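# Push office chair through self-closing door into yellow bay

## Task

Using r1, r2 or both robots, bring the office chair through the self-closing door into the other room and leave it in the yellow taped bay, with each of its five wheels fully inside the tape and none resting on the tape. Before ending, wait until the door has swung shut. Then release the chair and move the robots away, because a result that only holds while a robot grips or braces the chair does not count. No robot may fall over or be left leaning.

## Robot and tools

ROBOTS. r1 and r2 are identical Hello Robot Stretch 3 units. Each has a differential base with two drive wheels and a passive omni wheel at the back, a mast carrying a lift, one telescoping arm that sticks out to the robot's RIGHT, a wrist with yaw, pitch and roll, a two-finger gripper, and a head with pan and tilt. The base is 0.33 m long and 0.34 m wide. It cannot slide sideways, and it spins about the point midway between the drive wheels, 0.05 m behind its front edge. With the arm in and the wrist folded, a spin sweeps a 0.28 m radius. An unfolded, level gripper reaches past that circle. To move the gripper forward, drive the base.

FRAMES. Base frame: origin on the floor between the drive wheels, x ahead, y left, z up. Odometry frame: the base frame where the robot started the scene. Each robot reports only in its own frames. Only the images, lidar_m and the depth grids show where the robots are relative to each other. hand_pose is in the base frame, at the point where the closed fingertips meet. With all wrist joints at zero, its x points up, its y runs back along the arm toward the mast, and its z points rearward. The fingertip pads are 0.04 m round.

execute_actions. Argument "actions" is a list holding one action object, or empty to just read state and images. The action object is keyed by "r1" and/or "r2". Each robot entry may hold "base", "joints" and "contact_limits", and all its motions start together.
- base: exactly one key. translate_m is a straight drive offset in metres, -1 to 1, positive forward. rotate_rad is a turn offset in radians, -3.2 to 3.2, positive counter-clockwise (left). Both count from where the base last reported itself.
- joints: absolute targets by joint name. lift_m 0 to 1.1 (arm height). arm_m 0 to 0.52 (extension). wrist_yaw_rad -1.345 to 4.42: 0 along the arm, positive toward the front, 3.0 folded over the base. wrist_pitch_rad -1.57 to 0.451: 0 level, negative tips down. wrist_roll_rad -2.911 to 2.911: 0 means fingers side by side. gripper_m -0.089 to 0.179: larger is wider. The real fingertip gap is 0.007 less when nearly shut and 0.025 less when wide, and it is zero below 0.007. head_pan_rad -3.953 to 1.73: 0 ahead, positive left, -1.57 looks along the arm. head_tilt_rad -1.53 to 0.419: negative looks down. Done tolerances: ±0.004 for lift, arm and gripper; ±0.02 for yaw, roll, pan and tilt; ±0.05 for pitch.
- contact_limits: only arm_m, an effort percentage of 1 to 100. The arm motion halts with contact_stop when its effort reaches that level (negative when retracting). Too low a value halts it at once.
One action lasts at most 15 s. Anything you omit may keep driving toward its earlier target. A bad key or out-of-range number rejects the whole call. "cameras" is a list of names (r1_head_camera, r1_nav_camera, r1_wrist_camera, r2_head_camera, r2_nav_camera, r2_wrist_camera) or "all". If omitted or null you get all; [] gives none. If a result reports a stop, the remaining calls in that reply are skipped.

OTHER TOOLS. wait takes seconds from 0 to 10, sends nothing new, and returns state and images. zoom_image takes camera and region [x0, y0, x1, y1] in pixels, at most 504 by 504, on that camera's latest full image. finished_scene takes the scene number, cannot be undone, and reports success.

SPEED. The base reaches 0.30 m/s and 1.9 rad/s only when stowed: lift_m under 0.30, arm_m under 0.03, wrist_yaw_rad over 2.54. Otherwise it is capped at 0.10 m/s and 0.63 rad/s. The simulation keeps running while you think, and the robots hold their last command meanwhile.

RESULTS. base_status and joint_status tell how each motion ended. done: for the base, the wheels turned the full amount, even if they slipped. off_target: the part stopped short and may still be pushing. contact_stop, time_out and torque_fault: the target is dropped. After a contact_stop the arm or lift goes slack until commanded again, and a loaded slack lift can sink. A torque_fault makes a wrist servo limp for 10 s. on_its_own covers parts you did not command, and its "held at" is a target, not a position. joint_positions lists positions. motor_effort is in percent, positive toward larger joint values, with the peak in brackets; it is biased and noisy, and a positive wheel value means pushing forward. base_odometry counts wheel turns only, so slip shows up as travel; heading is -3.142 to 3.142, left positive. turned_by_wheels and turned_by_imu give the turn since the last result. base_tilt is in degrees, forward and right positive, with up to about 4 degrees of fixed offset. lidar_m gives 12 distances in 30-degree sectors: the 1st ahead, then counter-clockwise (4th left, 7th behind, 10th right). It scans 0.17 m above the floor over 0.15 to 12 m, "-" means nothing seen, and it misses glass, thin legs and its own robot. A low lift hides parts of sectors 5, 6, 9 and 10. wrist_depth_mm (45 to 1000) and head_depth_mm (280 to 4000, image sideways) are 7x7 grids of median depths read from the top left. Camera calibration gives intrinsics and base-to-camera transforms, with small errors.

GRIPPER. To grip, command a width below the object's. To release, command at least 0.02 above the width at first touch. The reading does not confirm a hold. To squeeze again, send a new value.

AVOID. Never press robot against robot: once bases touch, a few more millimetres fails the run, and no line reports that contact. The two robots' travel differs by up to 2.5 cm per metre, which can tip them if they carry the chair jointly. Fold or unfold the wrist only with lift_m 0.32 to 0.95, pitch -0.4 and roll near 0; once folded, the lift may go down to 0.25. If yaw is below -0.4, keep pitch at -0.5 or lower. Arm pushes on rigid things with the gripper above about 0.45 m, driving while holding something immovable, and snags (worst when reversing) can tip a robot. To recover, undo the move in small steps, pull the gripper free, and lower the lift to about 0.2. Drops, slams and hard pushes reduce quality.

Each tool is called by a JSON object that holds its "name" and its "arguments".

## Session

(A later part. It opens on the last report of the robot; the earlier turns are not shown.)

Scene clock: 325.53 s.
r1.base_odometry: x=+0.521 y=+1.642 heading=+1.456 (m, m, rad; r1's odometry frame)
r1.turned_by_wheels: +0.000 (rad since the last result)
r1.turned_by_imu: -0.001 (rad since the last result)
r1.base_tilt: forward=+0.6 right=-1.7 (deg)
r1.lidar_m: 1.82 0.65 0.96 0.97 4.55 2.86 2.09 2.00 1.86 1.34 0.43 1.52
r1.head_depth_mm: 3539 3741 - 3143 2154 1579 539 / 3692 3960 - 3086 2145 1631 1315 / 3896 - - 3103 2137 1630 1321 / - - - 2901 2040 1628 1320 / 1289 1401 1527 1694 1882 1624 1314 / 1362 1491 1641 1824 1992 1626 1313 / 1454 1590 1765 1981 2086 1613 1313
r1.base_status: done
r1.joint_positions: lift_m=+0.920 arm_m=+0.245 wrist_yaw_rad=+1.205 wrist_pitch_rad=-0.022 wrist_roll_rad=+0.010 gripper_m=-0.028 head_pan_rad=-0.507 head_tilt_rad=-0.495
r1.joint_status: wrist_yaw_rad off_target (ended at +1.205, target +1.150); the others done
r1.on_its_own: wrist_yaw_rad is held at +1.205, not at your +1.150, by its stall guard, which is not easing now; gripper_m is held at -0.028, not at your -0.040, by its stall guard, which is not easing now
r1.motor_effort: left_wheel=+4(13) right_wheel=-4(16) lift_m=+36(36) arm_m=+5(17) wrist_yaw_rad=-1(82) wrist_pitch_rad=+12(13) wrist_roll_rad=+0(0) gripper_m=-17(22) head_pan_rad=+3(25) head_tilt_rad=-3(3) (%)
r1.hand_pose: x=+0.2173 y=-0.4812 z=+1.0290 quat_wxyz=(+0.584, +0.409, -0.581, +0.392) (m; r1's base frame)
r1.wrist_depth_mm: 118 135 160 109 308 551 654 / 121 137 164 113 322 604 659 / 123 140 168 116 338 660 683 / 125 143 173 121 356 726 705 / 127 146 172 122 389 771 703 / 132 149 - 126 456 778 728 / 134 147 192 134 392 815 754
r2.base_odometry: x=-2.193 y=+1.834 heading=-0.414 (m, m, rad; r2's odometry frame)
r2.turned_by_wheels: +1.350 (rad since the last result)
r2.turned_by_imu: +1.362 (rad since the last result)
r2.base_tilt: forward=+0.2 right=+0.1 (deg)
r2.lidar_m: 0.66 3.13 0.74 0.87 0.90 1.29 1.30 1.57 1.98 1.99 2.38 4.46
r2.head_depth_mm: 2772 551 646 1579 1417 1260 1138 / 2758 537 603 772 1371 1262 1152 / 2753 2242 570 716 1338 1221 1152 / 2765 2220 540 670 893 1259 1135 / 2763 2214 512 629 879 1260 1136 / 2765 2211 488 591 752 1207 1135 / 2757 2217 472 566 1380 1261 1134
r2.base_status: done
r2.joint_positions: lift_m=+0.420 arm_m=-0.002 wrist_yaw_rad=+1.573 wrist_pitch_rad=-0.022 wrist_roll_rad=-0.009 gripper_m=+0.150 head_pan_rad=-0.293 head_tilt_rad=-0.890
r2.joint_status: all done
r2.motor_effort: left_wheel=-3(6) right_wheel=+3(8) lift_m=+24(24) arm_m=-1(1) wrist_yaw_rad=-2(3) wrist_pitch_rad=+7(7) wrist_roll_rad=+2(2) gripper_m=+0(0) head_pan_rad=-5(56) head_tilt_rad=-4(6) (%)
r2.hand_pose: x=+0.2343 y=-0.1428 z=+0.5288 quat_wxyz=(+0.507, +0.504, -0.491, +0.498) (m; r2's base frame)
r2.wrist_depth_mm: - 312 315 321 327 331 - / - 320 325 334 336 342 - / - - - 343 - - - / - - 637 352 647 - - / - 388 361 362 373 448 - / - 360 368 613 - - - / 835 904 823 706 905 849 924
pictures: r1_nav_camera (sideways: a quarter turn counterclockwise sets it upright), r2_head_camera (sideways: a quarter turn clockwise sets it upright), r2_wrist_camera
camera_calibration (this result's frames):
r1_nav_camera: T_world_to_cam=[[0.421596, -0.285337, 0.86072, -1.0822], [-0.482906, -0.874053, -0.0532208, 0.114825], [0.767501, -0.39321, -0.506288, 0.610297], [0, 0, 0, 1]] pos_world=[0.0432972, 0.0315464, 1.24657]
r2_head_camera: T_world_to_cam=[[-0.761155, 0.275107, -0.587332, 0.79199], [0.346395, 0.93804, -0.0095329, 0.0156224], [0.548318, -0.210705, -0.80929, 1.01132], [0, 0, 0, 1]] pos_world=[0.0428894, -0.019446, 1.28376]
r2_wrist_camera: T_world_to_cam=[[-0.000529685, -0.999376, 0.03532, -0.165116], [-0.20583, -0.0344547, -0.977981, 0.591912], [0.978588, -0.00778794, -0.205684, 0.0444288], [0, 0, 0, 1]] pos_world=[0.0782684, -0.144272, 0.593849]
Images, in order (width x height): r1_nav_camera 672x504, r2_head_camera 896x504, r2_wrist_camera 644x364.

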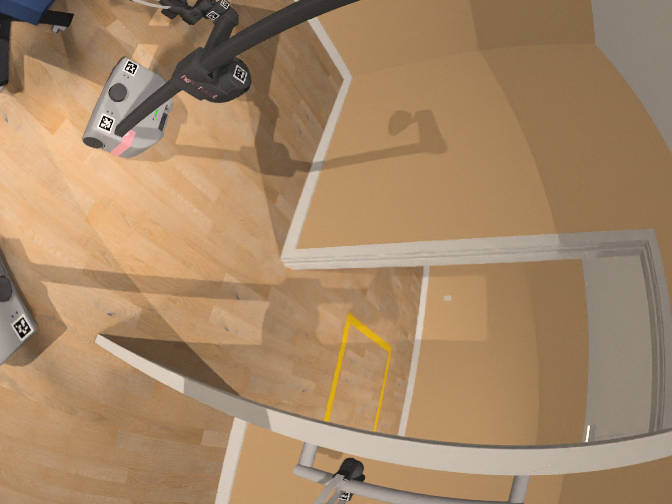

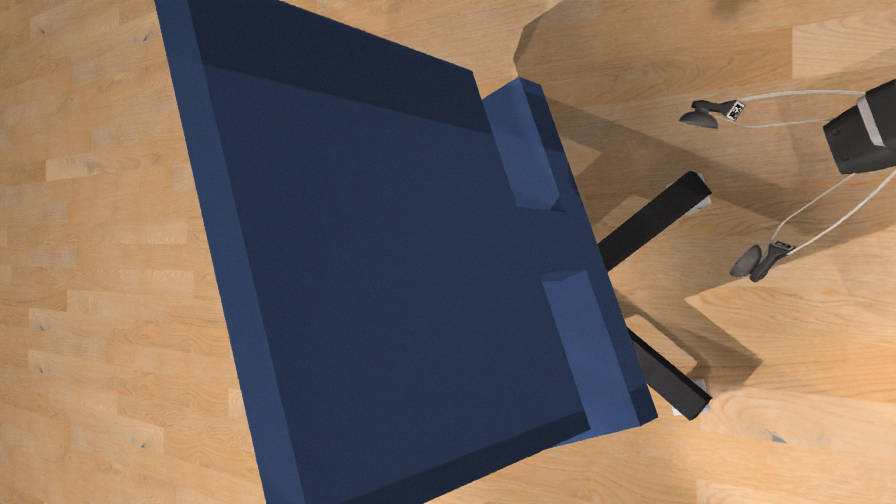

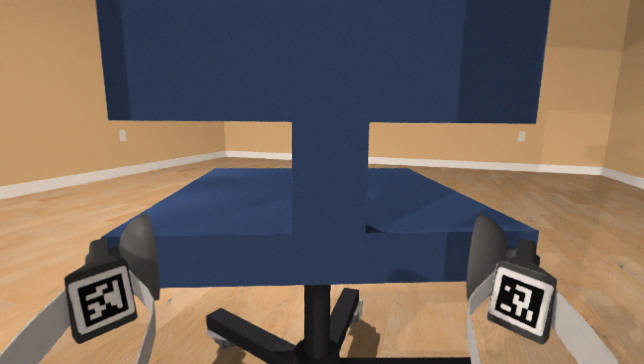

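{"name": "execute_actions", "arguments": {"actions": [{"r2":{"base":{"translate_m":0.215},"joints":{"arm_m":0.012}}}], "cameras": ["r2_wrist_camera"]}}

{"name": "execute_actions", "arguments": {"actions": [{"r2":{"joints":{"gripper_m":0.02,"head_tilt_rad":-1.1}}}], "cameras": ["r2_wrist_camera","r2_head_camera"]}}

Scene clock: 335.13 s.
r1.base_odometry: x=+0.521 y=+1.642 heading=+1.456 (m, m, rad; r1's odometry frame)
r1.turned_by_wheels: +0.000 (rad since the last result)
r1.turned_by_imu: -0.001 (rad since the last result)
r1.base_tilt: forward=+0.5 right=-1.8 (deg)
r1.lidar_m: 1.82 0.59 0.70 0.97 4.54 2.85 2.08 2.00 1.86 1.35 0.43 1.53
r1.head_depth_mm: 3533 3789 - 3142 2143 1577 539 / 3679 3990 - 3121 2138 1633 1325 / 3895 - - 3102 2134 1631 1318 / - - - 2911 2052 1622 1316 / 1290 1392 1527 1686 1879 1622 1309 / 1368 1492 1632 1813 1976 1623 1314 / 1453 1601 1752 1964 2086 1626 1312
r1.base_status: not commanded
r1.joint_positions: lift_m=+0.920 arm_m=+0.245 wrist_yaw_rad=+1.205 wrist_pitch_rad=-0.022 wrist_roll_rad=+0.010 gripper_m=-0.028 head_pan_rad=-0.507 head_tilt_rad=-0.495
r1.joint_status: not commanded
r1.on_its_own: wrist_yaw_rad is held at +1.205, not at your +1.150, by its stall guard, which is not easing now; gripper_m is held at -0.028, not at your -0.040, by its stall guard, which is not easing now
r1.motor_effort: left_wheel=+4(4) right_wheel=-4(4) lift_m=+36(36) arm_m=+5(5) wrist_yaw_rad=+0(1) wrist_pitch_rad=+12(12) wrist_roll_rad=+0(0) gripper_m=-17(18) head_pan_rad=+3(3) head_tilt_rad=-3(3) (%)
r1.hand_pose: x=+0.2173 y=-0.4812 z=+1.0290 quat_wxyz=(+0.584, +0.409, -0.581, +0.392) (m; r1's base frame)
r1.wrist_depth_mm: 119 134 160 109 311 554 664 / 120 137 164 112 324 600 681 / 122 140 169 116 343 660 670 / 125 143 173 120 362 738 708 / 127 147 174 122 389 763 734 / 132 149 - 126 451 795 727 / 133 148 192 133 393 826 747
r2.base_odometry: x=-1.996 y=+1.748 heading=-0.414 (m, m, rad; r2's odometry frame)
r2.turned_by_wheels: +0.000 (rad since the last result)
r2.turned_by_imu: +0.003 (rad since the last result)
r2.base_tilt: forward=+0.2 right=+0.1 (deg)
r2.lidar_m: 4.34 3.06 0.70 0.68 1.23 1.55 1.50 1.81 2.05 2.06 2.45 0.46
r2.head_depth_mm: 2760 2245 1879 396 515 1200 1137 / 2784 2224 1889 380 462 793 1169 / 2813 2224 1867 379 419 644 1119 / 2753 2230 1879 1021 383 558 1120 / 2767 2228 1861 1021 353 499 1092 / 2750 2215 1860 1605 344 448 1104 / 2765 2233 1864 1602 338 1202 1132
r2.base_status: done
r2.joint_positions: lift_m=+0.420 arm_m=+0.012 wrist_yaw_rad=+1.573 wrist_pitch_rad=-0.022 wrist_roll_rad=-0.009 gripper_m=+0.150 head_pan_rad=-0.293 head_tilt_rad=-0.890
r2.joint_status: all done
r2.motor_effort: left_wheel=-2(4) right_wheel=+4(7) lift_m=+25(24) arm_m=+2(4) wrist_yaw_rad=-2(2) wrist_pitch_rad=+7(7) wrist_roll_rad=+2(2) gripper_m=-1(0) head_pan_rad=-4(5) head_tilt_rad=-6(5) (%)
r2.hand_pose: x=+0.2343 y=-0.1561 z=+0.5288 quat_wxyz=(+0.507, +0.504, -0.491, +0.497) (m; r2's base frame)
r2.wrist_depth_mm: 120 122 123 125 128 129 132 / 123 125 127 129 131 133 136 / - - 131 133 135 137 140 / - - 136 137 140 - - / - 388 140 141 310 - - / 262 250 144 145 225 - 254 / 181 190 150 151 177 184 192
pictures: r2_wrist_camera
camera_calibration (this result's frames):
r2_wrist_camera: T_world_to_cam=[[-0.000622293, -0.999376, 0.03532, -0.178405], [-0.205799, -0.034436, -0.977988, 0.591461], [0.978594, -0.0078774, -0.205649, 0.0442919], [0, 0, 0, 1]] pos_world=[0.0782671, -0.157577, 0.593852]
Images, in order (width x height): r2_wrist_camera 644x364.

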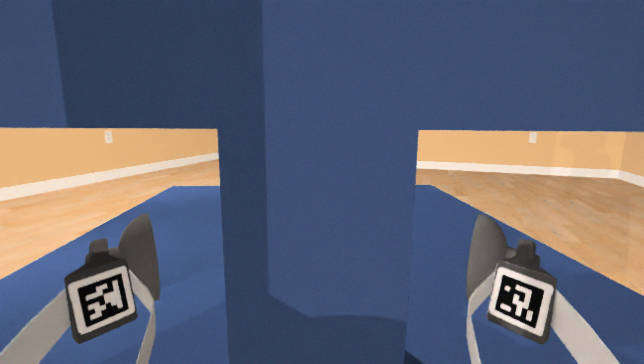

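Scene clock: 336.93 s.
r1.base_odometry: x=+0.521 y=+1.642 heading=+1.456 (m, m, rad; r1's odometry frame)
r1.turned_by_wheels: +0.000 (rad since the last result)
r1.turned_by_imu: +0.000 (rad since the last result)
r1.base_tilt: forward=+0.4 right=-1.6 (deg)
r1.lidar_m: 1.82 0.59 0.71 0.96 4.55 2.86 2.08 2.00 1.85 1.35 0.43 1.52
r1.head_depth_mm: 3563 3803 - 3135 2145 1578 539 / 3777 - - 3100 2140 1632 1324 / 3871 - - 3100 2141 1626 1316 / - - - 2903 2057 1622 1313 / 1289 1398 1530 1694 1871 1626 1318 / 1364 1488 1647 1827 1976 1625 1315 / 1448 1587 1757 1988 2087 1616 1310
r1.base_status: not commanded
r1.joint_positions: lift_m=+0.920 arm_m=+0.245 wrist_yaw_rad=+1.205 wrist_pitch_rad=-0.022 wrist_roll_rad=+0.010 gripper_m=-0.028 head_pan_rad=-0.507 head_tilt_rad=-0.495
r1.joint_status: not commanded
r1.on_its_own: wrist_yaw_rad is held at +1.205, not at your +1.150, by its stall guard, which is not easing now; gripper_m is held at -0.028, not at your -0.040, by its stall guard, which is not easing now
r1.motor_effort: left_wheel=+4(4) right_wheel=-4(4) lift_m=+36(36) arm_m=+5(5) wrist_yaw_rad=-1(0) wrist_pitch_rad=+12(12) wrist_roll_rad=+0(0) gripper_m=-16(17) head_pan_rad=+3(3) head_tilt_rad=-1(4) (%)
r1.hand_pose: x=+0.2173 y=-0.4812 z=+1.0290 quat_wxyz=(+0.584, +0.409, -0.581, +0.392) (m; r1's base frame)
r1.wrist_depth_mm: 119 134 160 109 308 549 676 / 120 137 164 112 329 599 688 / 123 140 169 116 340 650 686 / 125 143 172 120 360 739 703 / 128 145 173 122 383 775 719 / 132 149 - 126 452 793 730 / 134 146 192 133 394 817 719
r2.base_odometry: x=-1.996 y=+1.748 heading=-0.413 (m, m, rad; r2's odometry frame)
r2.turned_by_wheels: +0.000 (rad since the last result)
r2.turned_by_imu: +0.001 (rad since the last result)
r2.base_tilt: forward=+0.3 right=+0.0 (deg)
r2.lidar_m: 4.36 3.05 0.70 0.68 1.23 1.55 1.50 1.81 2.05 2.05 2.46 0.45
r2.head_depth_mm: 1949 1732 376 559 1297 1208 - / 1939 1733 370 498 1260 1221 1110 / 1942 1726 362 449 758 1187 - / 1931 1730 359 408 640 1199 - / 1926 1712 979 374 574 1184 1141 / 1934 1725 975 345 510 1188 1124 / 1927 1721 1540 335 1281 1197 1114
r2.base_status: not commanded
r2.joint_positions: lift_m=+0.420 arm_m=+0.012 wrist_yaw_rad=+1.568 wrist_pitch_rad=-0.021 wrist_roll_rad=-0.008 gripper_m=+0.022 head_pan_rad=-0.293 head_tilt_rad=-1.086
r2.joint_status: all done
r2.motor_effort: left_wheel=-3(4) right_wheel=-9(10) lift_m=+24(24) arm_m=+2(2) wrist_yaw_rad=+1(2) wrist_pitch_rad=+7(7) wrist_roll_rad=+2(2) gripper_m=-32(100) head_pan_rad=-4(5) head_tilt_rad=-7(23) (%)
r2.hand_pose: x=+0.2343 y=-0.1574 z=+0.5289 quat_wxyz=(+0.508, +0.503, -0.493, +0.496) (m; r2's base frame)
r2.wrist_depth_mm: 117 119 121 123 125 128 129 / 121 122 124 126 129 131 133 / - - 128 130 132 135 138 / - - 132 134 137 - - / - 358 136 138 141 368 - / 247 256 141 142 144 253 253 / 193 183 146 147 176 193 193
pictures: r2_head_camera (sideways: a quarter turn clockwise sets it upright), r2_wrist_camera
camera_calibration (this result's frames):
r2_head_camera: T_world_to_cam=[[-0.855916, 0.303833, -0.418441, 0.572562], [0.343648, 0.938859, -0.0212142, 0.0308431], [0.386411, -0.161954, -0.907996, 1.14059], [0, 0, 0, 1]] pos_world=[0.0387273, -0.0181971, 1.27589]
r2_wrist_camera: T_world_to_cam=[[-0.00547771, -0.999386, 0.0345953, -0.178154], [-0.205801, -0.0327285, -0.978046, 0.59176], [0.978578, -0.0124772, -0.205496, 0.0434848], [0, 0, 0, 1]] pos_world=[0.0782557, -0.158135, 0.593868]
Images, in order (width x height): r2_head_camera 896x504, r2_wrist_camera 644x364.

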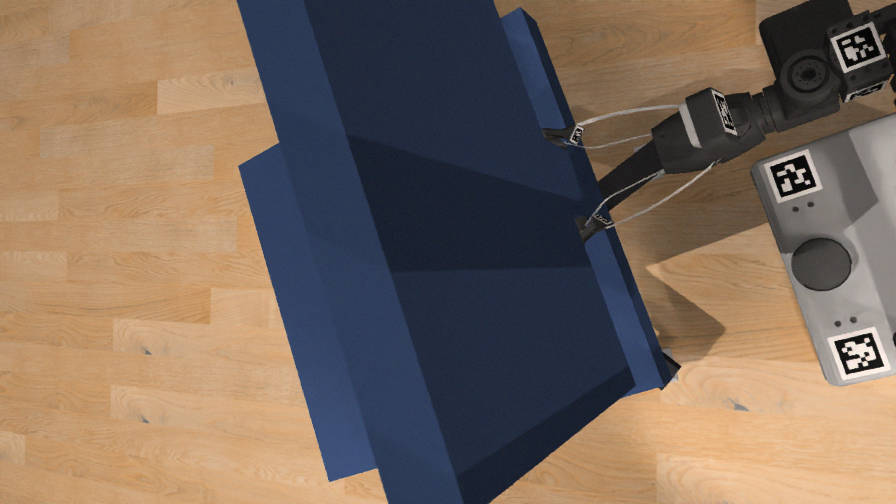

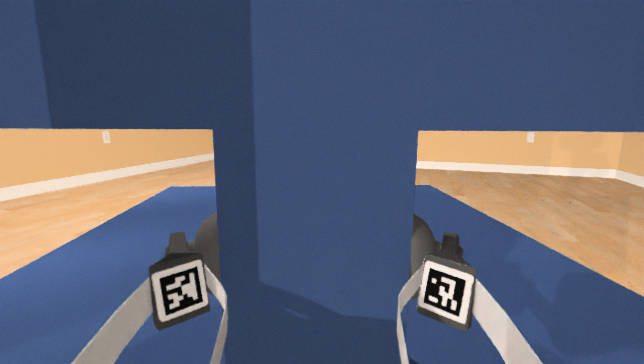

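{"name": "execute_actions", "arguments": {"actions": [{"r2":{"base":{"rotate_rad":-0.35}}}], "cameras": ["r2_wrist_camera","r2_head_camera"]}}

Scene clock: 344.70 s.
r1.base_odometry: x=+0.521 y=+1.642 heading=+1.456 (m, m, rad; r1's odometry frame)
r1.turned_by_wheels: +0.000 (rad since the last result)
r1.turned_by_imu: -0.001 (rad since the last result)
r1.base_tilt: forward=+0.6 right=-1.7 (deg)
r1.lidar_m: 1.82 0.57 0.58 0.96 4.55 2.86 2.09 2.00 1.85 1.35 0.43 1.52
r1.head_depth_mm: 3582 3836 - 3133 2148 1578 538 / 3708 3969 - 3125 2136 1632 1322 / 3889 - - 3110 2136 1641 1318 / - - - 2902 2036 1631 1319 / 1291 1399 1531 1687 1868 1623 1317 / 1363 1483 1632 1823 1968 1627 1319 / 1452 1590 1759 1984 2076 1622 1312
r1.base_status: not commanded
r1.joint_positions: lift_m=+0.920 arm_m=+0.245 wrist_yaw_rad=+1.205 wrist_pitch_rad=-0.022 wrist_roll_rad=+0.010 gripper_m=-0.028 head_pan_rad=-0.507 head_tilt_rad=-0.495
r1.joint_status: not commanded
r1.on_its_own: wrist_yaw_rad is held at +1.205, not at your +1.150, by its stall guard, which is not easing now; gripper_m is held at -0.028, not at your -0.040, by its stall guard, which is not easing now
r1.motor_effort: left_wheel=+4(4) right_wheel=-4(4) lift_m=+36(36) arm_m=+5(5) wrist_yaw_rad=+1(0) wrist_pitch_rad=+12(12) wrist_roll_rad=+0(0) gripper_m=-17(17) head_pan_rad=+3(4) head_tilt_rad=-3(4) (%)
r1.hand_pose: x=+0.2173 y=-0.4812 z=+1.0290 quat_wxyz=(+0.584, +0.409, -0.581, +0.392) (m; r1's base frame)
r1.wrist_depth_mm: 118 134 160 109 309 543 656 / 121 136 164 112 324 597 660 / 123 140 168 117 343 673 679 / 125 143 172 120 361 730 714 / 128 146 172 123 386 779 714 / 132 150 - 126 446 796 717 / 134 147 191 133 397 819 747
r2.base_odometry: x=-1.996 y=+1.748 heading=-0.763 (m, m, rad; r2's odometry frame)
r2.turned_by_wheels: -0.350 (rad since the last result)
r2.turned_by_imu: -0.350 (rad since the last result)
r2.base_tilt: forward=+0.3 right=+0.1 (deg)
r2.lidar_m: 0.45 3.98 2.85 0.68 0.70 0.95 1.50 1.55 2.07 2.05 2.11 2.83
r2.head_depth_mm: 1942 1738 1563 1422 1307 1207 - / 474 1688 1556 1424 1303 1234 1111 / 1873 405 507 1384 1302 1206 - / 1937 1726 359 340 568 1196 - / 1932 1725 982 342 793 1174 1146 / 1938 1711 978 892 817 1162 1126 / 1912 1708 979 889 825 1195 1116
r2.base_status: done
r2.joint_positions: lift_m=+0.420 arm_m=+0.012 wrist_yaw_rad=+1.573 wrist_pitch_rad=-0.021 wrist_roll_rad=-0.008 gripper_m=+0.044 head_pan_rad=-0.293 head_tilt_rad=-1.087
r2.joint_status: not commanded
r2.on_its_own: gripper_m is held at +0.044, not at your +0.020, by its stall guard, which is not easing now
r2.motor_effort: left_wheel=+3(10) right_wheel=-4(15) lift_m=+24(24) arm_m=+2(2) wrist_yaw_rad=-3(25) wrist_pitch_rad=+7(7) wrist_roll_rad=+1(1) gripper_m=+0(24) head_pan_rad=-4(3) head_tilt_rad=-7(7) (%)
r2.hand_pose: x=+0.2343 y=-0.1561 z=+0.5291 quat_wxyz=(+0.507, +0.504, -0.492, +0.498) (m; r2's base frame)
r2.wrist_depth_mm: 108 125 157 215 332 - - / 110 127 161 220 350 - - / - - - 234 - - - / - - 640 241 - - - / 353 354 395 245 453 - - / 248 250 - 250 - - - / 191 191 191 259 897 888 911
pictures: r2_head_camera (sideways: a quarter turn clockwise sets it upright), r2_wrist_camera
camera_calibration (this result's frames):
r2_head_camera: T_world_to_cam=[[-0.856085, 0.303965, -0.418, 0.571989], [0.343718, 0.938833, -0.0212423, 0.0308792], [0.385975, -0.161859, -0.908199, 1.14086], [0, 0, 0, 1]] pos_world=[0.0387136, -0.0181962, 1.27587]
r2_wrist_camera: T_world_to_cam=[[-0.000508737, -0.999407, 0.0344284, -0.17796], [-0.204885, -0.0335939, -0.978209, 0.591734], [0.978786, -0.00755153, -0.204747, 0.0438429], [0, 0, 0, 1]] pos_world=[0.0782343, -0.157644, 0.593944]
Images, in order (width x height): r2_head_camera 896x504, r2_wrist_camera 644x364.

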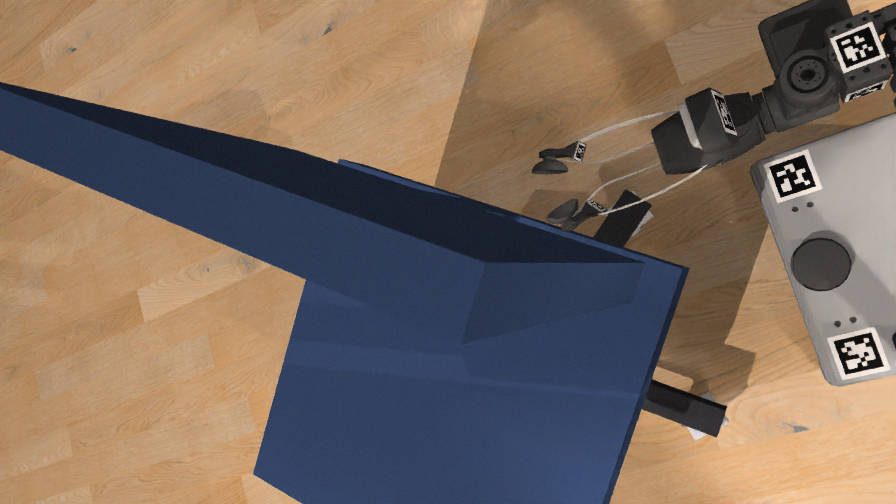

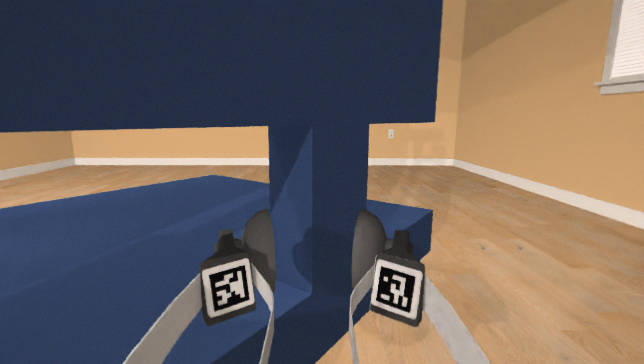

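{"name": "execute_actions", "arguments": {"actions": [{"r2":{"base":{"translate_m":0.15},"joints":{"gripper_m":0.175,"wrist_yaw_rad":1.8,"arm_m":0.055}}}], "cameras": ["r2_wrist_camera","r2_head_camera","r2_nav_camera"]}}

Scene clock: 361.70 s.
r1.base_odometry: x=+0.521 y=+1.642 heading=+1.456 (m, m, rad; r1's odometry frame)
r1.turned_by_wheels: +0.000 (rad since the last result)
r1.turned_by_imu: -0.001 (rad since the last result)
r1.base_tilt: forward=+0.5 right=-1.6 (deg)
r1.lidar_m: 1.82 2.75 0.63 0.97 4.53 2.87 2.08 2.00 1.86 1.34 0.43 1.52
r1.head_depth_mm: 3550 3792 - 3137 2151 1579 539 / 3753 3988 - 3115 2137 1635 1319 / 3885 - - 3134 2113 1632 1314 / - - - 2898 2045 1628 1318 / 1281 1399 1524 1685 1877 1628 1316 / 1364 1487 1641 1816 1976 1619 1315 / 1453 1594 1762 1979 2091 1615 1312
r1.base_status: not commanded
r1.joint_positions: lift_m=+0.920 arm_m=+0.245 wrist_yaw_rad=+1.205 wrist_pitch_rad=-0.022 wrist_roll_rad=+0.010 gripper_m=-0.028 head_pan_rad=-0.507 head_tilt_rad=-0.495
r1.joint_status: not commanded
r1.on_its_own: wrist_yaw_rad is held at +1.205, not at your +1.150, by its stall guard, which is not easing now; gripper_m is held at -0.028, not at your -0.040, by its stall guard, which is not easing now
r1.motor_effort: left_wheel=+4(4) right_wheel=-5(4) lift_m=+36(36) arm_m=+5(5) wrist_yaw_rad=+1(0) wrist_pitch_rad=+12(12) wrist_roll_rad=+0(0) gripper_m=-18(17) head_pan_rad=+3(3) head_tilt_rad=-3(3) (%)
r1.hand_pose: x=+0.2173 y=-0.4812 z=+1.0290 quat_wxyz=(+0.584, +0.409, -0.581, +0.392) (m; r1's base frame)
r1.wrist_depth_mm: 119 135 160 109 309 545 657 / 121 136 165 112 327 599 682 / 123 140 168 116 342 666 698 / 125 143 174 120 359 749 688 / 127 146 173 122 389 778 723 / 132 149 - 126 454 792 717 / 134 147 191 133 395 812 740
r2.base_odometry: x=-1.888 y=+1.644 heading=-0.763 (m, m, rad; r2's odometry frame)
r2.turned_by_wheels: +0.000 (rad since the last result)
r2.turned_by_imu: +0.002 (rad since the last result)
r2.base_tilt: forward=+0.2 right=+0.1 (deg)
r2.lidar_m: 0.30 3.98 2.85 2.73 0.71 1.05 1.65 1.70 2.14 2.04 2.11 2.83
r2.head_depth_mm: 1956 401 371 1393 1305 1219 - / 1939 1732 446 328 304 287 1121 / 1937 1720 1557 895 348 284 - / 1940 1727 1556 893 826 759 713 / 1948 1719 1557 895 821 758 727 / 1924 1724 1545 890 820 757 1090 / 1924 1709 1548 890 817 773 1112
r2.base_status: done
r2.joint_positions: lift_m=+0.420 arm_m=+0.055 wrist_yaw_rad=+1.796 wrist_pitch_rad=-0.021 wrist_roll_rad=-0.008 gripper_m=+0.175 head_pan_rad=-0.293 head_tilt_rad=-1.087
r2.joint_status: all done
r2.motor_effort: left_wheel=+2(7) right_wheel=-3(4) lift_m=+24(25) arm_m=+2(3) wrist_yaw_rad=+2(2) wrist_pitch_rad=+7(7) wrist_roll_rad=+1(1) gripper_m=+1(93) head_pan_rad=-4(4) head_tilt_rad=-8(7) (%)
r2.hand_pose: x=+0.2279 y=-0.1426 z=+0.5291 quat_wxyz=(+0.448, +0.555, -0.433, +0.551) (m; r2's base frame)
r2.wrist_depth_mm: - 55 64 79 102 145 - / - 56 65 81 106 153 - / - 58 69 83 110 - - / - - 104 86 114 - - / 388 359 109 88 119 - - / - 249 113 91 124 252 - / - 191 118 94 130 213 841
pictures: r2_head_camera (sideways: a quarter turn clockwise sets it upright), r2_nav_camera (sideways: a quarter turn counterclockwise sets it upright), r2_wrist_camera
camera_calibration (this result's frames):
r2_head_camera: T_world_to_cam=[[-0.856134, 0.30398, -0.417888, 0.571843], [0.343716, 0.938833, -0.0212494, 0.0308885], [0.385868, -0.161827, -0.90825, 1.14093], [0, 0, 0, 1]] pos_world=[0.0387105, -0.0181953, 1.27587]
r2_nav_camera: T_world_to_cam=[[0.859362, -0.243007, 0.449937, -0.552615], [-0.287942, -0.957077, 0.0330491, 0.0116178], [0.422594, -0.157957, -0.892448, 1.1165], [0, 0, 0, 1]] pos_world=[0.00641645, 0.0531887, 1.24468]
r2_wrist_camera: T_world_to_cam=[[0.220496, -0.97478, 0.0344285, -0.211259], [-0.192385, -0.0780673, -0.978209, 0.581677], [0.956227, 0.209068, -0.204747, 0.0862927], [0, 0, 0, 1]] pos_world=[0.0759724, -0.178562, 0.593944]
Images, in order (width x height): r2_head_camera 896x504, r2_nav_camera 672x504, r2_wrist_camera 644x364.

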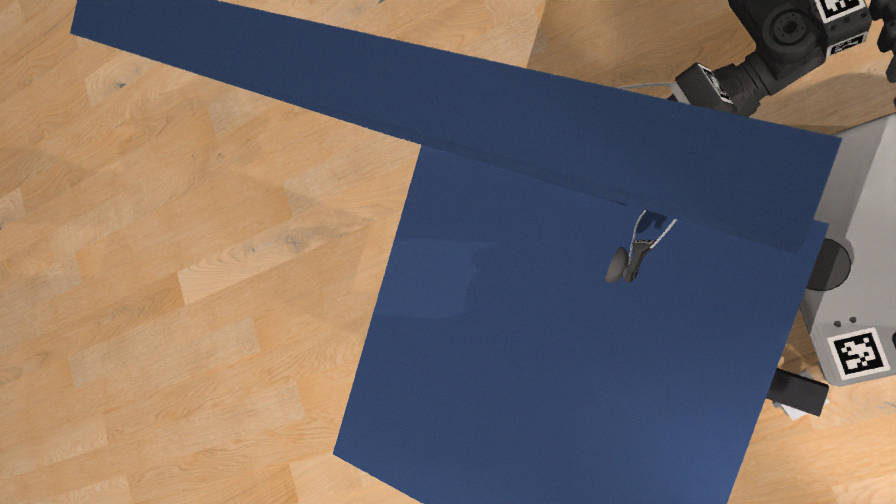

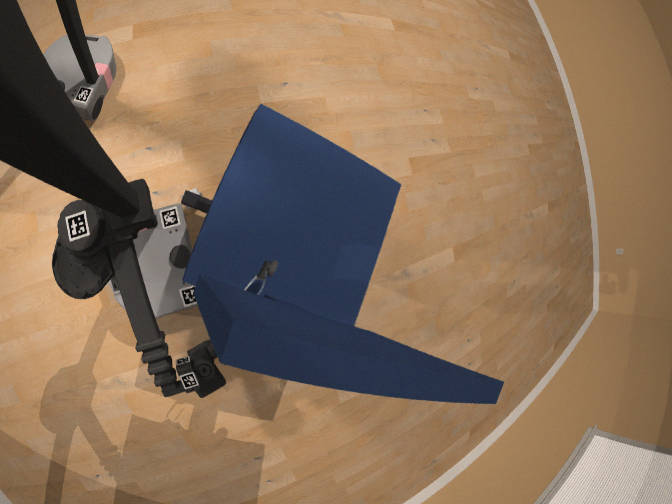

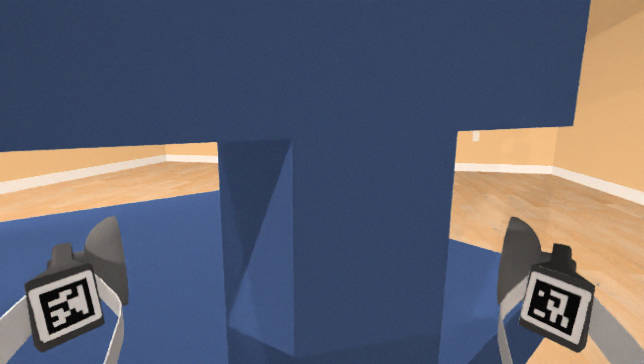

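{"name": "execute_actions", "arguments": {"actions": [{"r2":{"joints":{"gripper_m":0.0}}}], "cameras": ["r2_wrist_camera","r2_head_camera"]}}

Scene clock: 366.07 s.
r1.base_odometry: x=+0.521 y=+1.642 heading=+1.456 (m, m, rad; r1's odometry frame)
r1.turned_by_wheels: +0.000 (rad since the last result)
r1.turned_by_imu: -0.001 (rad since the last result)
r1.base_tilt: forward=+0.5 right=-1.5 (deg)
r1.lidar_m: 1.82 2.75 0.63 0.97 4.54 2.86 2.08 2.00 1.85 1.35 0.43 1.52
r1.head_depth_mm: 3520 3794 - 3175 2159 1578 539 / 3716 3965 - 3120 2136 1627 1321 / 3920 - - 3126 2149 1631 1321 / - - - 2909 2034 1630 1317 / 1287 1397 1532 1689 1882 1624 1319 / 1359 1485 1633 1824 1983 1629 1320 / 1456 1582 1764 1974 2091 1623 1312
r1.base_status: not commanded
r1.joint_positions: lift_m=+0.920 arm_m=+0.245 wrist_yaw_rad=+1.205 wrist_pitch_rad=-0.022 wrist_roll_rad=+0.010 gripper_m=-0.028 head_pan_rad=-0.507 head_tilt_rad=-0.495
r1.joint_status: not commanded
r1.on_its_own: wrist_yaw_rad is held at +1.205, not at your +1.150, by its stall guard, which is not easing now; gripper_m is held at -0.028, not at your -0.040, by its stall guard, which is not easing now
r1.motor_effort: left_wheel=+4(4) right_wheel=-4(4) lift_m=+36(36) arm_m=+5(5) wrist_yaw_rad=+0(0) wrist_pitch_rad=+12(12) wrist_roll_rad=+0(0) gripper_m=-17(18) head_pan_rad=+3(3) head_tilt_rad=-2(4) (%)
r1.hand_pose: x=+0.2173 y=-0.4812 z=+1.0290 quat_wxyz=(+0.584, +0.409, -0.581, +0.392) (m; r1's base frame)
r1.wrist_depth_mm: 118 134 161 109 313 550 659 / 121 137 165 113 326 595 671 / 122 140 169 116 344 671 680 / 125 143 173 120 362 733 708 / 127 146 173 122 381 769 712 / 132 149 - 126 455 786 725 / 133 148 191 134 392 806 756
r2.base_odometry: x=-1.888 y=+1.644 heading=-0.763 (m, m, rad; r2's odometry frame)
r2.turned_by_wheels: +0.000 (rad since the last result)
r2.turned_by_imu: +0.001 (rad since the last result)
r2.base_tilt: forward=+0.3 right=+0.1 (deg)
r2.lidar_m: 0.31 3.99 2.86 2.73 0.71 1.05 1.65 1.71 2.14 2.05 2.11 2.83
r2.head_depth_mm: 1935 400 371 1387 1304 1218 - / 1941 1734 1498 328 305 287 1119 / 1945 1737 1560 897 308 284 - / 1935 1728 1562 893 825 760 - / 1939 1716 1552 892 821 758 727 / 1927 1721 1549 892 819 757 1093 / 1920 1720 1554 890 818 772 1111
r2.base_status: not commanded
r2.joint_positions: lift_m=+0.420 arm_m=+0.055 wrist_yaw_rad=+1.803 wrist_pitch_rad=-0.021 wrist_roll_rad=-0.008 gripper_m=+0.003 head_pan_rad=-0.293 head_tilt_rad=-1.087
r2.joint_status: all done
r2.motor_effort: left_wheel=+2(3) right_wheel=+0(3) lift_m=+24(24) arm_m=+1(2) wrist_yaw_rad=-2(12) wrist_pitch_rad=+7(7) wrist_roll_rad=+1(1) gripper_m=-51(100) head_pan_rad=-5(5) head_tilt_rad=-7(7) (%)
r2.hand_pose: x=+0.2275 y=-0.1409 z=+0.5291 quat_wxyz=(+0.446, +0.557, -0.431, +0.552) (m; r2's base frame)
r2.wrist_depth_mm: - 56 65 79 101 139 223 / - 57 66 81 104 145 - / - 59 70 83 108 - - / - - 94 86 112 - - / 360 360 91 89 116 - - / 249 264 96 92 117 263 - / 199 182 106 95 126 194 904
pictures: r2_head_camera (sideways: a quarter turn clockwise sets it upright), r2_wrist_camera
camera_calibration (this result's frames):
r2_head_camera: T_world_to_cam=[[-0.856134, 0.30398, -0.417888, 0.571843], [0.343716, 0.938833, -0.0212494, 0.0308885], [0.385868, -0.161827, -0.90825, 1.14093], [0, 0, 0, 1]] pos_world=[0.0387105, -0.0181953, 1.27587]
r2_wrist_camera: T_world_to_cam=[[0.227447, -0.973182, 0.0344248, -0.21093], [-0.191824, -0.0794348, -0.978209, 0.581405], [0.95471, 0.215888, -0.204747, 0.0876535], [0, 0, 0, 1]] pos_world=[0.0758192, -0.178013, 0.593944]
Images, in order (width x height): r2_head_camera 896x504, r2_wrist_camera 644x364.

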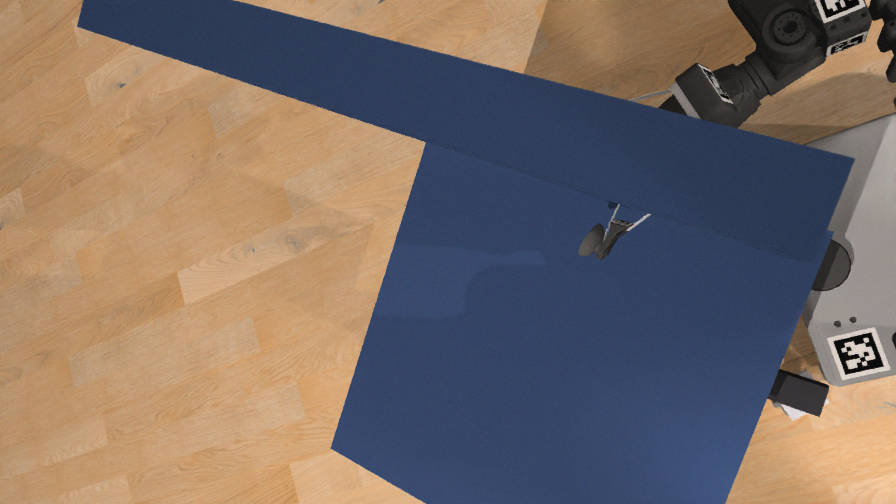

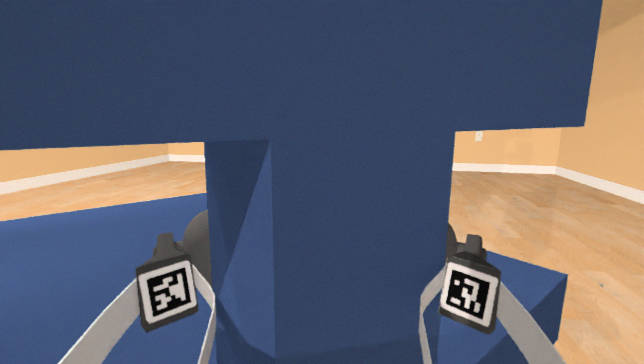

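Gripped diagonally behind the pads. Pull back a bit and see how it trails.

{"name": "execute_actions", "arguments": {"actions": [{"r2":{"base":{"translate_m":-0.2},"joints":{"arm_m":0.0}}}], "cameras": ["r2_wrist_camera","r2_head_camera"]}}

Scene clock: 370.57 s.
r1.base_odometry: x=+0.521 y=+1.642 heading=+1.456 (m, m, rad; r1's odometry frame)
r1.turned_by_wheels: +0.000 (rad since the last result)
r1.turned_by_imu: -0.001 (rad since the last result)
r1.base_tilt: forward=+0.5 right=-1.8 (deg)
r1.lidar_m: 1.82 0.56 0.70 3.89 4.54 2.85 2.09 2.00 1.85 1.35 0.43 1.52
r1.head_depth_mm: 3543 3775 - 3131 2142 1584 540 / 3747 3970 - 3149 2140 1631 1324 / 3902 - - 3107 2121 1638 1320 / - - - 2922 2048 1622 1315 / 1284 1395 1527 1690 1876 1624 1317 / 1361 1489 1644 1818 1980 1619 1314 / 1451 1590 1756 1985 2085 1616 1313
r1.base_status: not commanded
r1.joint_positions: lift_m=+0.920 arm_m=+0.245 wrist_yaw_rad=+1.205 wrist_pitch_rad=-0.022 wrist_roll_rad=+0.010 gripper_m=-0.028 head_pan_rad=-0.507 head_tilt_rad=-0.495
r1.joint_status: not commanded
r1.on_its_own: wrist_yaw_rad is held at +1.205, not at your +1.150, by its stall guard, which is not easing now; gripper_m is held at -0.028, not at your -0.040, by its stall guard, which is not easing now
r1.motor_effort: left_wheel=+5(4) right_wheel=-4(5) lift_m=+36(36) arm_m=+5(5) wrist_yaw_rad=+0(0) wrist_pitch_rad=+12(12) wrist_roll_rad=+0(0) gripper_m=-18(17) head_pan_rad=+3(3) head_tilt_rad=-4(2) (%)
r1.hand_pose: x=+0.2173 y=-0.4812 z=+1.0290 quat_wxyz=(+0.584, +0.409, -0.581, +0.392) (m; r1's base frame)
r1.wrist_depth_mm: 118 134 160 109 310 559 663 / 121 137 164 113 326 587 680 / 123 140 169 116 347 660 674 / 125 144 173 120 363 730 704 / 127 146 172 122 388 764 720 / 132 149 - 126 456 779 724 / 134 147 191 133 396 821 736
r2.base_odometry: x=-2.032 y=+1.782 heading=-0.763 (m, m, rad; r2's odometry frame)
r2.turned_by_wheels: +0.000 (rad since the last result)
r2.turned_by_imu: +0.001 (rad since the last result)
r2.base_tilt: forward=+0.3 right=+0.0 (deg)
r2.lidar_m: 0.39 3.99 2.85 0.68 0.69 0.95 1.45 1.50 2.02 2.05 2.11 2.84
r2.head_depth_mm: 1950 1729 414 1387 1305 1201 1111 / 1940 1730 365 535 1294 1219 - / 1939 1729 364 374 797 1181 - / 1937 1723 1555 331 470 1176 - / 1927 1720 979 326 340 634 1142 / 1921 1709 980 893 302 419 1124 / 1913 1710 1537 893 298 321 1116
r2.base_status: done
r2.joint_positions: lift_m=+0.420 arm_m=+0.000 wrist_yaw_rad=+1.720 wrist_pitch_rad=-0.019 wrist_roll_rad=-0.007 gripper_m=+0.027 head_pan_rad=-0.293 head_tilt_rad=-1.087
r2.joint_status: all done
r2.on_its_own: wrist_yaw_rad is held at +1.739, not at your +1.800, by its stall guard, which is not easing now; gripper_m is held at +0.025, not at your +0.000, by its stall guard, which is still easing; wrist_yaw_rad is at rest, and its effort (+13) is outside its rest range (-12 to +12)
r2.motor_effort: left_wheel=+0(5) right_wheel=-11(27) lift_m=+23(24) arm_m=+0(6) wrist_yaw_rad=+13(31) wrist_pitch_rad=+6(7) wrist_roll_rad=+1(2) gripper_m=-34(47) head_pan_rad=-5(5) head_tilt_rad=-6(6) (%)
r2.hand_pose: x=+0.2315 y=-0.1069 z=+0.5294 quat_wxyz=(+0.468, +0.539, -0.454, +0.533) (m; r2's base frame)
r2.wrist_depth_mm: - 87 94 102 112 123 136 / 86 89 97 105 114 127 141 / - 94 100 108 118 135 152 / - - 104 111 122 - - / 395 364 106 114 126 - - / 248 266 110 118 128 253 270 / 199 183 115 122 135 189 193
pictures: r2_head_camera (sideways: a quarter turn clockwise sets it upright), r2_wrist_camera
camera_calibration (this result's frames):
r2_head_camera: T_world_to_cam=[[-0.856267, 0.304072, -0.417549, 0.571403], [0.34376, 0.938817, -0.021271, 0.0309163], [0.385534, -0.16175, -0.908405, 1.14113], [0, 0, 0, 1]] pos_world=[0.0387002, -0.0181943, 1.27586]
r2_wrist_camera: T_world_to_cam=[[0.145788, -0.988773, 0.0327664, -0.160674], [-0.196609, -0.0614166, -0.978557, 0.588464], [0.969583, 0.13622, -0.203356, 0.0638024], [0, 0, 0, 1]] pos_world=[0.07726, -0.131419, 0.594085]
Images, in order (width x height): r2_head_camera 896x504, r2_wrist_camera 644x364.

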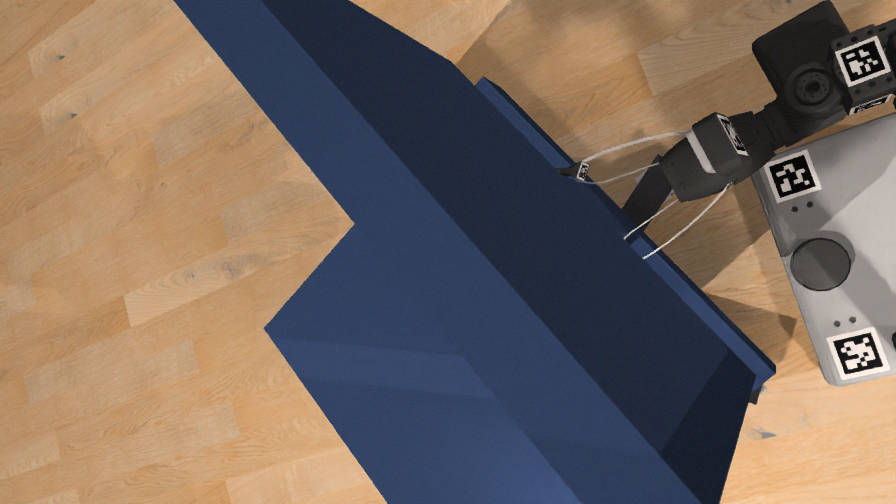

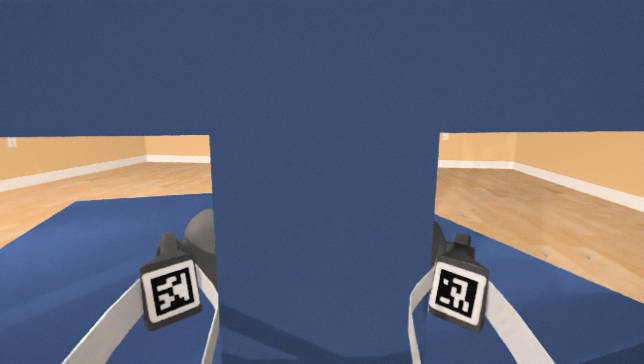

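{"name": "execute_actions", "arguments": {"actions": [{"r2":{"joints":{"gripper_m":0.15,"wrist_yaw_rad":1.72}}}], "cameras": []}}

{"name": "execute_actions", "arguments": {"actions": [{"r2":{"base":{"translate_m":0.045}}}], "cameras": []}}

{"name": "execute_actions", "arguments": {"actions": [{"r2":{"joints":{"gripper_m":0.02}}}], "cameras": ["r2_wrist_camera","r2_head_camera"]}}

Scene clock: 378.77 s.
r1.base_odometry: x=+0.521 y=+1.642 heading=+1.456 (m, m, rad; r1's odometry frame)
r1.turned_by_wheels: +0.000 (rad since the last result)
r1.turned_by_imu: -0.001 (rad since the last result)
r1.base_tilt: forward=+0.4 right=-1.6 (deg)
r1.lidar_m: 1.82 0.56 0.70 3.87 4.54 2.86 2.09 2.00 1.86 1.35 0.43 1.52
r1.head_depth_mm: 3595 3822 - 3099 2152 1587 540 / 3758 4000 - 3113 2141 1635 1327 / 3915 - - 3133 2144 1635 1317 / - - - 2933 2032 1628 1318 / 1286 1396 1538 1679 1871 1620 1317 / 1363 1485 1637 1810 1996 1624 1315 / 1450 1598 1751 1984 2089 1625 1318
r1.base_status: not commanded
r1.joint_positions: lift_m=+0.920 arm_m=+0.245 wrist_yaw_rad=+1.205 wrist_pitch_rad=-0.022 wrist_roll_rad=+0.010 gripper_m=-0.028 head_pan_rad=-0.507 head_tilt_rad=-0.495
r1.joint_status: not commanded
r1.on_its_own: wrist_yaw_rad is held at +1.205, not at your +1.150, by its stall guard, which is not easing now; gripper_m is held at -0.028, not at your -0.040, by its stall guard, which is not easing now
r1.motor_effort: left_wheel=+4(4) right_wheel=-4(4) lift_m=+36(36) arm_m=+5(5) wrist_yaw_rad=+0(0) wrist_pitch_rad=+12(12) wrist_roll_rad=+0(0) gripper_m=-16(18) head_pan_rad=+3(3) head_tilt_rad=-3(2) (%)
r1.hand_pose: x=+0.2173 y=-0.4812 z=+1.0290 quat_wxyz=(+0.584, +0.409, -0.581, +0.392) (m; r1's base frame)
r1.wrist_depth_mm: 118 134 161 109 311 550 666 / 121 137 164 113 325 619 669 / 123 140 168 116 343 662 689 / 125 143 173 120 361 717 707 / 128 146 173 122 386 778 726 / 132 149 - 126 453 789 736 / 133 147 192 133 393 821 758
r2.base_odometry: x=-2.032 y=+1.782 heading=-0.763 (m, m, rad; r2's odometry frame)
r2.turned_by_wheels: +0.000 (rad since the last result)
r2.turned_by_imu: +0.002 (rad since the last result)
r2.base_tilt: forward=+0.2 right=+0.1 (deg)
r2.lidar_m: 0.39 3.98 2.85 0.68 0.70 0.95 1.45 1.50 2.02 2.05 2.12 2.83
r2.head_depth_mm: 1948 1728 417 1392 1307 1203 1111 / 1933 1741 365 538 1291 1215 - / 1934 1734 365 376 738 1179 - / 1937 1728 1550 331 472 1181 - / 1925 1724 977 327 343 637 1144 / 1925 1707 977 889 303 421 1128 / 1916 1717 1542 888 298 323 1115
r2.base_status: not commanded
r2.joint_positions: lift_m=+0.420 arm_m=+0.000 wrist_yaw_rad=+1.716 wrist_pitch_rad=-0.019 wrist_roll_rad=-0.007 gripper_m=+0.150 head_pan_rad=-0.293 head_tilt_rad=-1.087
r2.joint_status: all done
r2.motor_effort: left_wheel=+3(4) right_wheel=-2(13) lift_m=+23(23) arm_m=+0(0) wrist_yaw_rad=+3(11) wrist_pitch_rad=+6(6) wrist_roll_rad=+1(1) gripper_m=+0(88) head_pan_rad=-4(4) head_tilt_rad=-7(7) (%)
r2.hand_pose: x=+0.2317 y=-0.1079 z=+0.5296 quat_wxyz=(+0.469, +0.538, -0.455, +0.533) (m; r2's base frame)
r2.wrist_depth_mm: - 88 95 103 112 124 138 / 86 90 97 105 116 128 143 / - 94 101 109 119 136 154 / - - 105 112 123 - - / 392 397 108 115 128 - - / 266 252 112 119 132 - - / 183 191 117 122 137 184 193
pictures: none
No camera images: the call's "cameras" was empty. Leave "cameras" out to get every camera's image.

Scene clock: 380.17 s.
r1.base_odometry: x=+0.521 y=+1.642 heading=+1.456 (m, m, rad; r1's odometry frame)
r1.turned_by_wheels: +0.000 (rad since the last result)
r1.turned_by_imu: +0.000 (rad since the last result)
r1.base_tilt: forward=+0.5 right=-1.5 (deg)
r1.lidar_m: 1.82 0.57 0.58 3.87 4.52 2.86 2.08 2.00 1.86 1.34 0.43 1.53
r1.head_depth_mm: 3523 3798 - 3138 2149 1581 539 / 3773 - - 3093 2133 1625 1322 / 3903 - - 3091 2147 1623 1317 / - - - 2915 2058 1627 1312 / 1289 1393 1527 1683 1881 1625 1318 / 1372 1494 1637 1812 1979 1618 1317 / 1451 1596 1753 1976 2095 1619 1312
r1.base_status: not commanded
r1.joint_positions: lift_m=+0.920 arm_m=+0.245 wrist_yaw_rad=+1.205 wrist_pitch_rad=-0.022 wrist_roll_rad=+0.010 gripper_m=-0.028 head_pan_rad=-0.507 head_tilt_rad=-0.495
r1.joint_status: not commanded
r1.on_its_own: wrist_yaw_rad is held at +1.205, not at your +1.150, by its stall guard, which is not easing now; gripper_m is held at -0.028, not at your -0.040, by its stall guard, which is not easing now
r1.motor_effort: left_wheel=+4(4) right_wheel=-4(4) lift_m=+36(36) arm_m=+5(5) wrist_yaw_rad=+0(0) wrist_pitch_rad=+12(12) wrist_roll_rad=+0(0) gripper_m=-16(18) head_pan_rad=+4(3) head_tilt_rad=-3(3) (%)
r1.hand_pose: x=+0.2173 y=-0.4812 z=+1.0290 quat_wxyz=(+0.584, +0.409, -0.581, +0.392) (m; r1's base frame)
r1.wrist_depth_mm: 119 134 161 109 310 545 653 / 120 137 165 112 324 603 696 / 123 140 169 116 341 654 682 / 125 143 173 120 355 727 703 / 128 146 172 122 387 787 706 / 132 149 - 126 444 781 725 / 133 147 190 133 390 823 738
r2.base_odometry: x=-2.000 y=+1.751 heading=-0.763 (m, m, rad; r2's odometry frame)
r2.turned_by_wheels: +0.000 (rad since the last result)
r2.turned_by_imu: +0.001 (rad since the last result)
r2.base_tilt: forward=+0.2 right=+0.0 (deg)
r2.lidar_m: 0.34 3.97 2.85 0.68 0.70 0.95 1.50 1.55 2.08 2.05 2.12 2.83
r2.head_depth_mm: 1950 1722 361 516 1303 1209 1108 / 1946 1728 1556 336 1258 1217 - / 1938 1727 1552 327 415 1184 - / 1958 1726 1555 892 307 758 - / 1933 1726 977 891 299 350 732 / 1921 1717 1549 889 819 286 1081 / 1920 1713 1545 888 819 780 1092
r2.base_status: done
r2.joint_positions: lift_m=+0.420 arm_m=+0.000 wrist_yaw_rad=+1.718 wrist_pitch_rad=-0.019 wrist_roll_rad=-0.007 gripper_m=+0.150 head_pan_rad=-0.293 head_tilt_rad=-1.087
r2.joint_status: not commanded
r2.motor_effort: left_wheel=+2(7) right_wheel=-3(4) lift_m=+23(25) arm_m=+0(0) wrist_yaw_rad=+1(2) wrist_pitch_rad=+6(6) wrist_roll_rad=+1(1) gripper_m=+0(0) head_pan_rad=-5(4) head_tilt_rad=-7(6) (%)
r2.hand_pose: x=+0.2316 y=-0.1077 z=+0.5296 quat_wxyz=(+0.469, +0.538, -0.455, +0.533) (m; r2's base frame)
r2.wrist_depth_mm: - 55 58 63 69 76 84 / - 56 60 65 71 78 88 / - 57 61 67 73 82 95 / - 58 63 69 76 - - / 359 60 65 71 78 - - / 266 62 67 73 81 - - / - 64 69 76 84 185 194
pictures: none
No camera images: the call's "cameras" was empty. Leave "cameras" out to get every camera's image.

Scene clock: 381.97 s.
r1.base_odometry: x=+0.521 y=+1.642 heading=+1.456 (m, m, rad; r1's odometry frame)
r1.turned_by_wheels: +0.000 (rad since the last result)
r1.turned_by_imu: +0.000 (rad since the last result)
r1.base_tilt: forward=+0.6 right=-1.7 (deg)
r1.lidar_m: 1.82 0.57 0.57 3.88 4.55 2.86 2.08 2.00 1.85 1.35 0.43 1.52
r1.head_depth_mm: 3572 3777 - 3145 2147 1584 539 / 3734 - - 3111 2151 1631 1325 / 3871 - - 3126 2165 1631 1323 / - - - 2921 2038 1629 1323 / 1288 1396 1522 1683 1874 1629 1314 / 1358 1495 1644 1824 1996 1623 1317 / 1449 1590 1765 1971 2086 1631 1313
r1.base_status: not commanded
r1.joint_positions: lift_m=+0.920 arm_m=+0.245 wrist_yaw_rad=+1.205 wrist_pitch_rad=-0.022 wrist_roll_rad=+0.010 gripper_m=-0.028 head_pan_rad=-0.507 head_tilt_rad=-0.495
r1.joint_status: not commanded
r1.on_its_own: wrist_yaw_rad is held at +1.205, not at your +1.150, by its stall guard, which is not easing now; gripper_m is held at -0.028, not at your -0.040, by its stall guard, which is not easing now
r1.motor_effort: left_wheel=+4(4) right_wheel=-4(4) lift_m=+36(36) arm_m=+5(5) wrist_yaw_rad=+1(0) wrist_pitch_rad=+12(12) wrist_roll_rad=+0(0) gripper_m=-16(17) head_pan_rad=+3(3) head_tilt_rad=-2(3) (%)
r1.hand_pose: x=+0.2173 y=-0.4812 z=+1.0290 quat_wxyz=(+0.584, +0.409, -0.581, +0.392) (m; r1's base frame)
r1.wrist_depth_mm: 119 134 161 109 311 558 652 / 121 137 164 113 327 608 683 / 123 140 169 116 342 679 693 / 125 143 173 120 361 736 702 / 127 146 173 123 385 761 707 / 131 149 - 126 445 782 715 / 134 147 190 133 397 810 728
r2.base_odometry: x=-2.000 y=+1.751 heading=-0.763 (m, m, rad; r2's odometry frame)
r2.turned_by_wheels: +0.000 (rad since the last result)
r2.turned_by_imu: +0.000 (rad since the last result)
r2.base_tilt: forward=+0.2 right=+0.1 (deg)
r2.lidar_m: 0.34 4.02 2.84 0.68 0.71 0.94 1.49 1.55 2.07 2.05 2.11 2.84
r2.head_depth_mm: 1950 1740 361 517 1309 1206 1112 / 1943 1730 1560 337 1262 1214 - / 1928 1723 1560 327 418 1190 - / 1935 1717 1554 895 307 758 - / 1926 1723 979 894 300 355 737 / 1928 1709 1547 894 818 286 1081 / 1920 1710 1550 891 817 779 1092
r2.base_status: not commanded
r2.joint_positions: lift_m=+0.420 arm_m=+0.000 wrist_yaw_rad=+1.724 wrist_pitch_rad=-0.019 wrist_roll_rad=-0.007 gripper_m=+0.024 head_pan_rad=-0.293 head_tilt_rad=-1.087
r2.joint_status: all done
r2.motor_effort: left_wheel=+2(2) right_wheel=+1(4) lift_m=+24(24) arm_m=+0(0) wrist_yaw_rad=-4(4) wrist_pitch_rad=+6(6) wrist_roll_rad=+0(1) gripper_m=-93(100) head_pan_rad=-5(5) head_tilt_rad=-7(6) (%)
r2.hand_pose: x=+0.2314 y=-0.1059 z=+0.5296 quat_wxyz=(+0.467, +0.539, -0.453, +0.534) (m; r2's base frame)
r2.wrist_depth_mm: - 55 58 63 69 75 83 / - 56 60 65 71 78 87 / - 57 61 67 73 81 93 / - 59 63 69 75 - - / 357 60 65 71 78 - - / 257 62 67 73 81 87 - / 182 64 69 75 83 185 193
pictures: r2_head_camera (sideways: a quarter turn clockwise sets it upright), r2_wrist_camera
camera_calibration (this result's frames):
r2_head_camera: T_world_to_cam=[[-0.856267, 0.304073, -0.417549, 0.571403], [0.34376, 0.938817, -0.021271, 0.0309163], [0.385534, -0.16175, -0.908405, 1.14113], [0, 0, 0, 1]] pos_world=[0.0387002, -0.0181943, 1.27586]
r2_wrist_camera: T_world_to_cam=[[0.14973, -0.988183, 0.0327756, -0.160509], [-0.195834, -0.0621329, -0.978667, 0.588438], [0.969139, 0.140118, -0.202823, 0.0640607], [0, 0, 0, 1]] pos_world=[0.0771856, -0.131027, 0.594139]
Images, in order (width x height): r2_head_camera 896x504, r2_wrist_camera 644x364.

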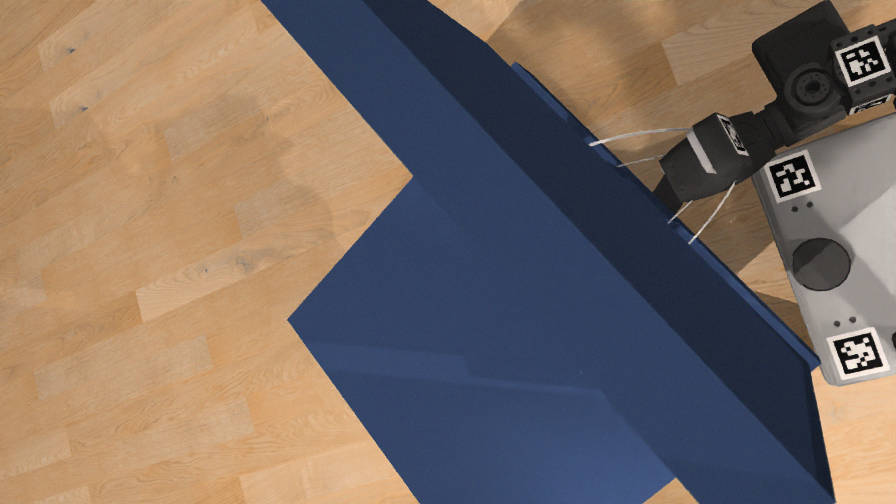

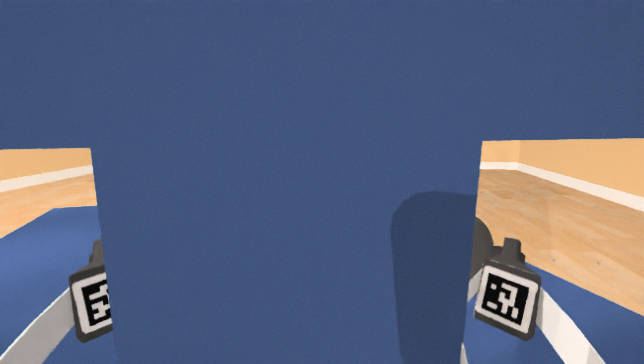

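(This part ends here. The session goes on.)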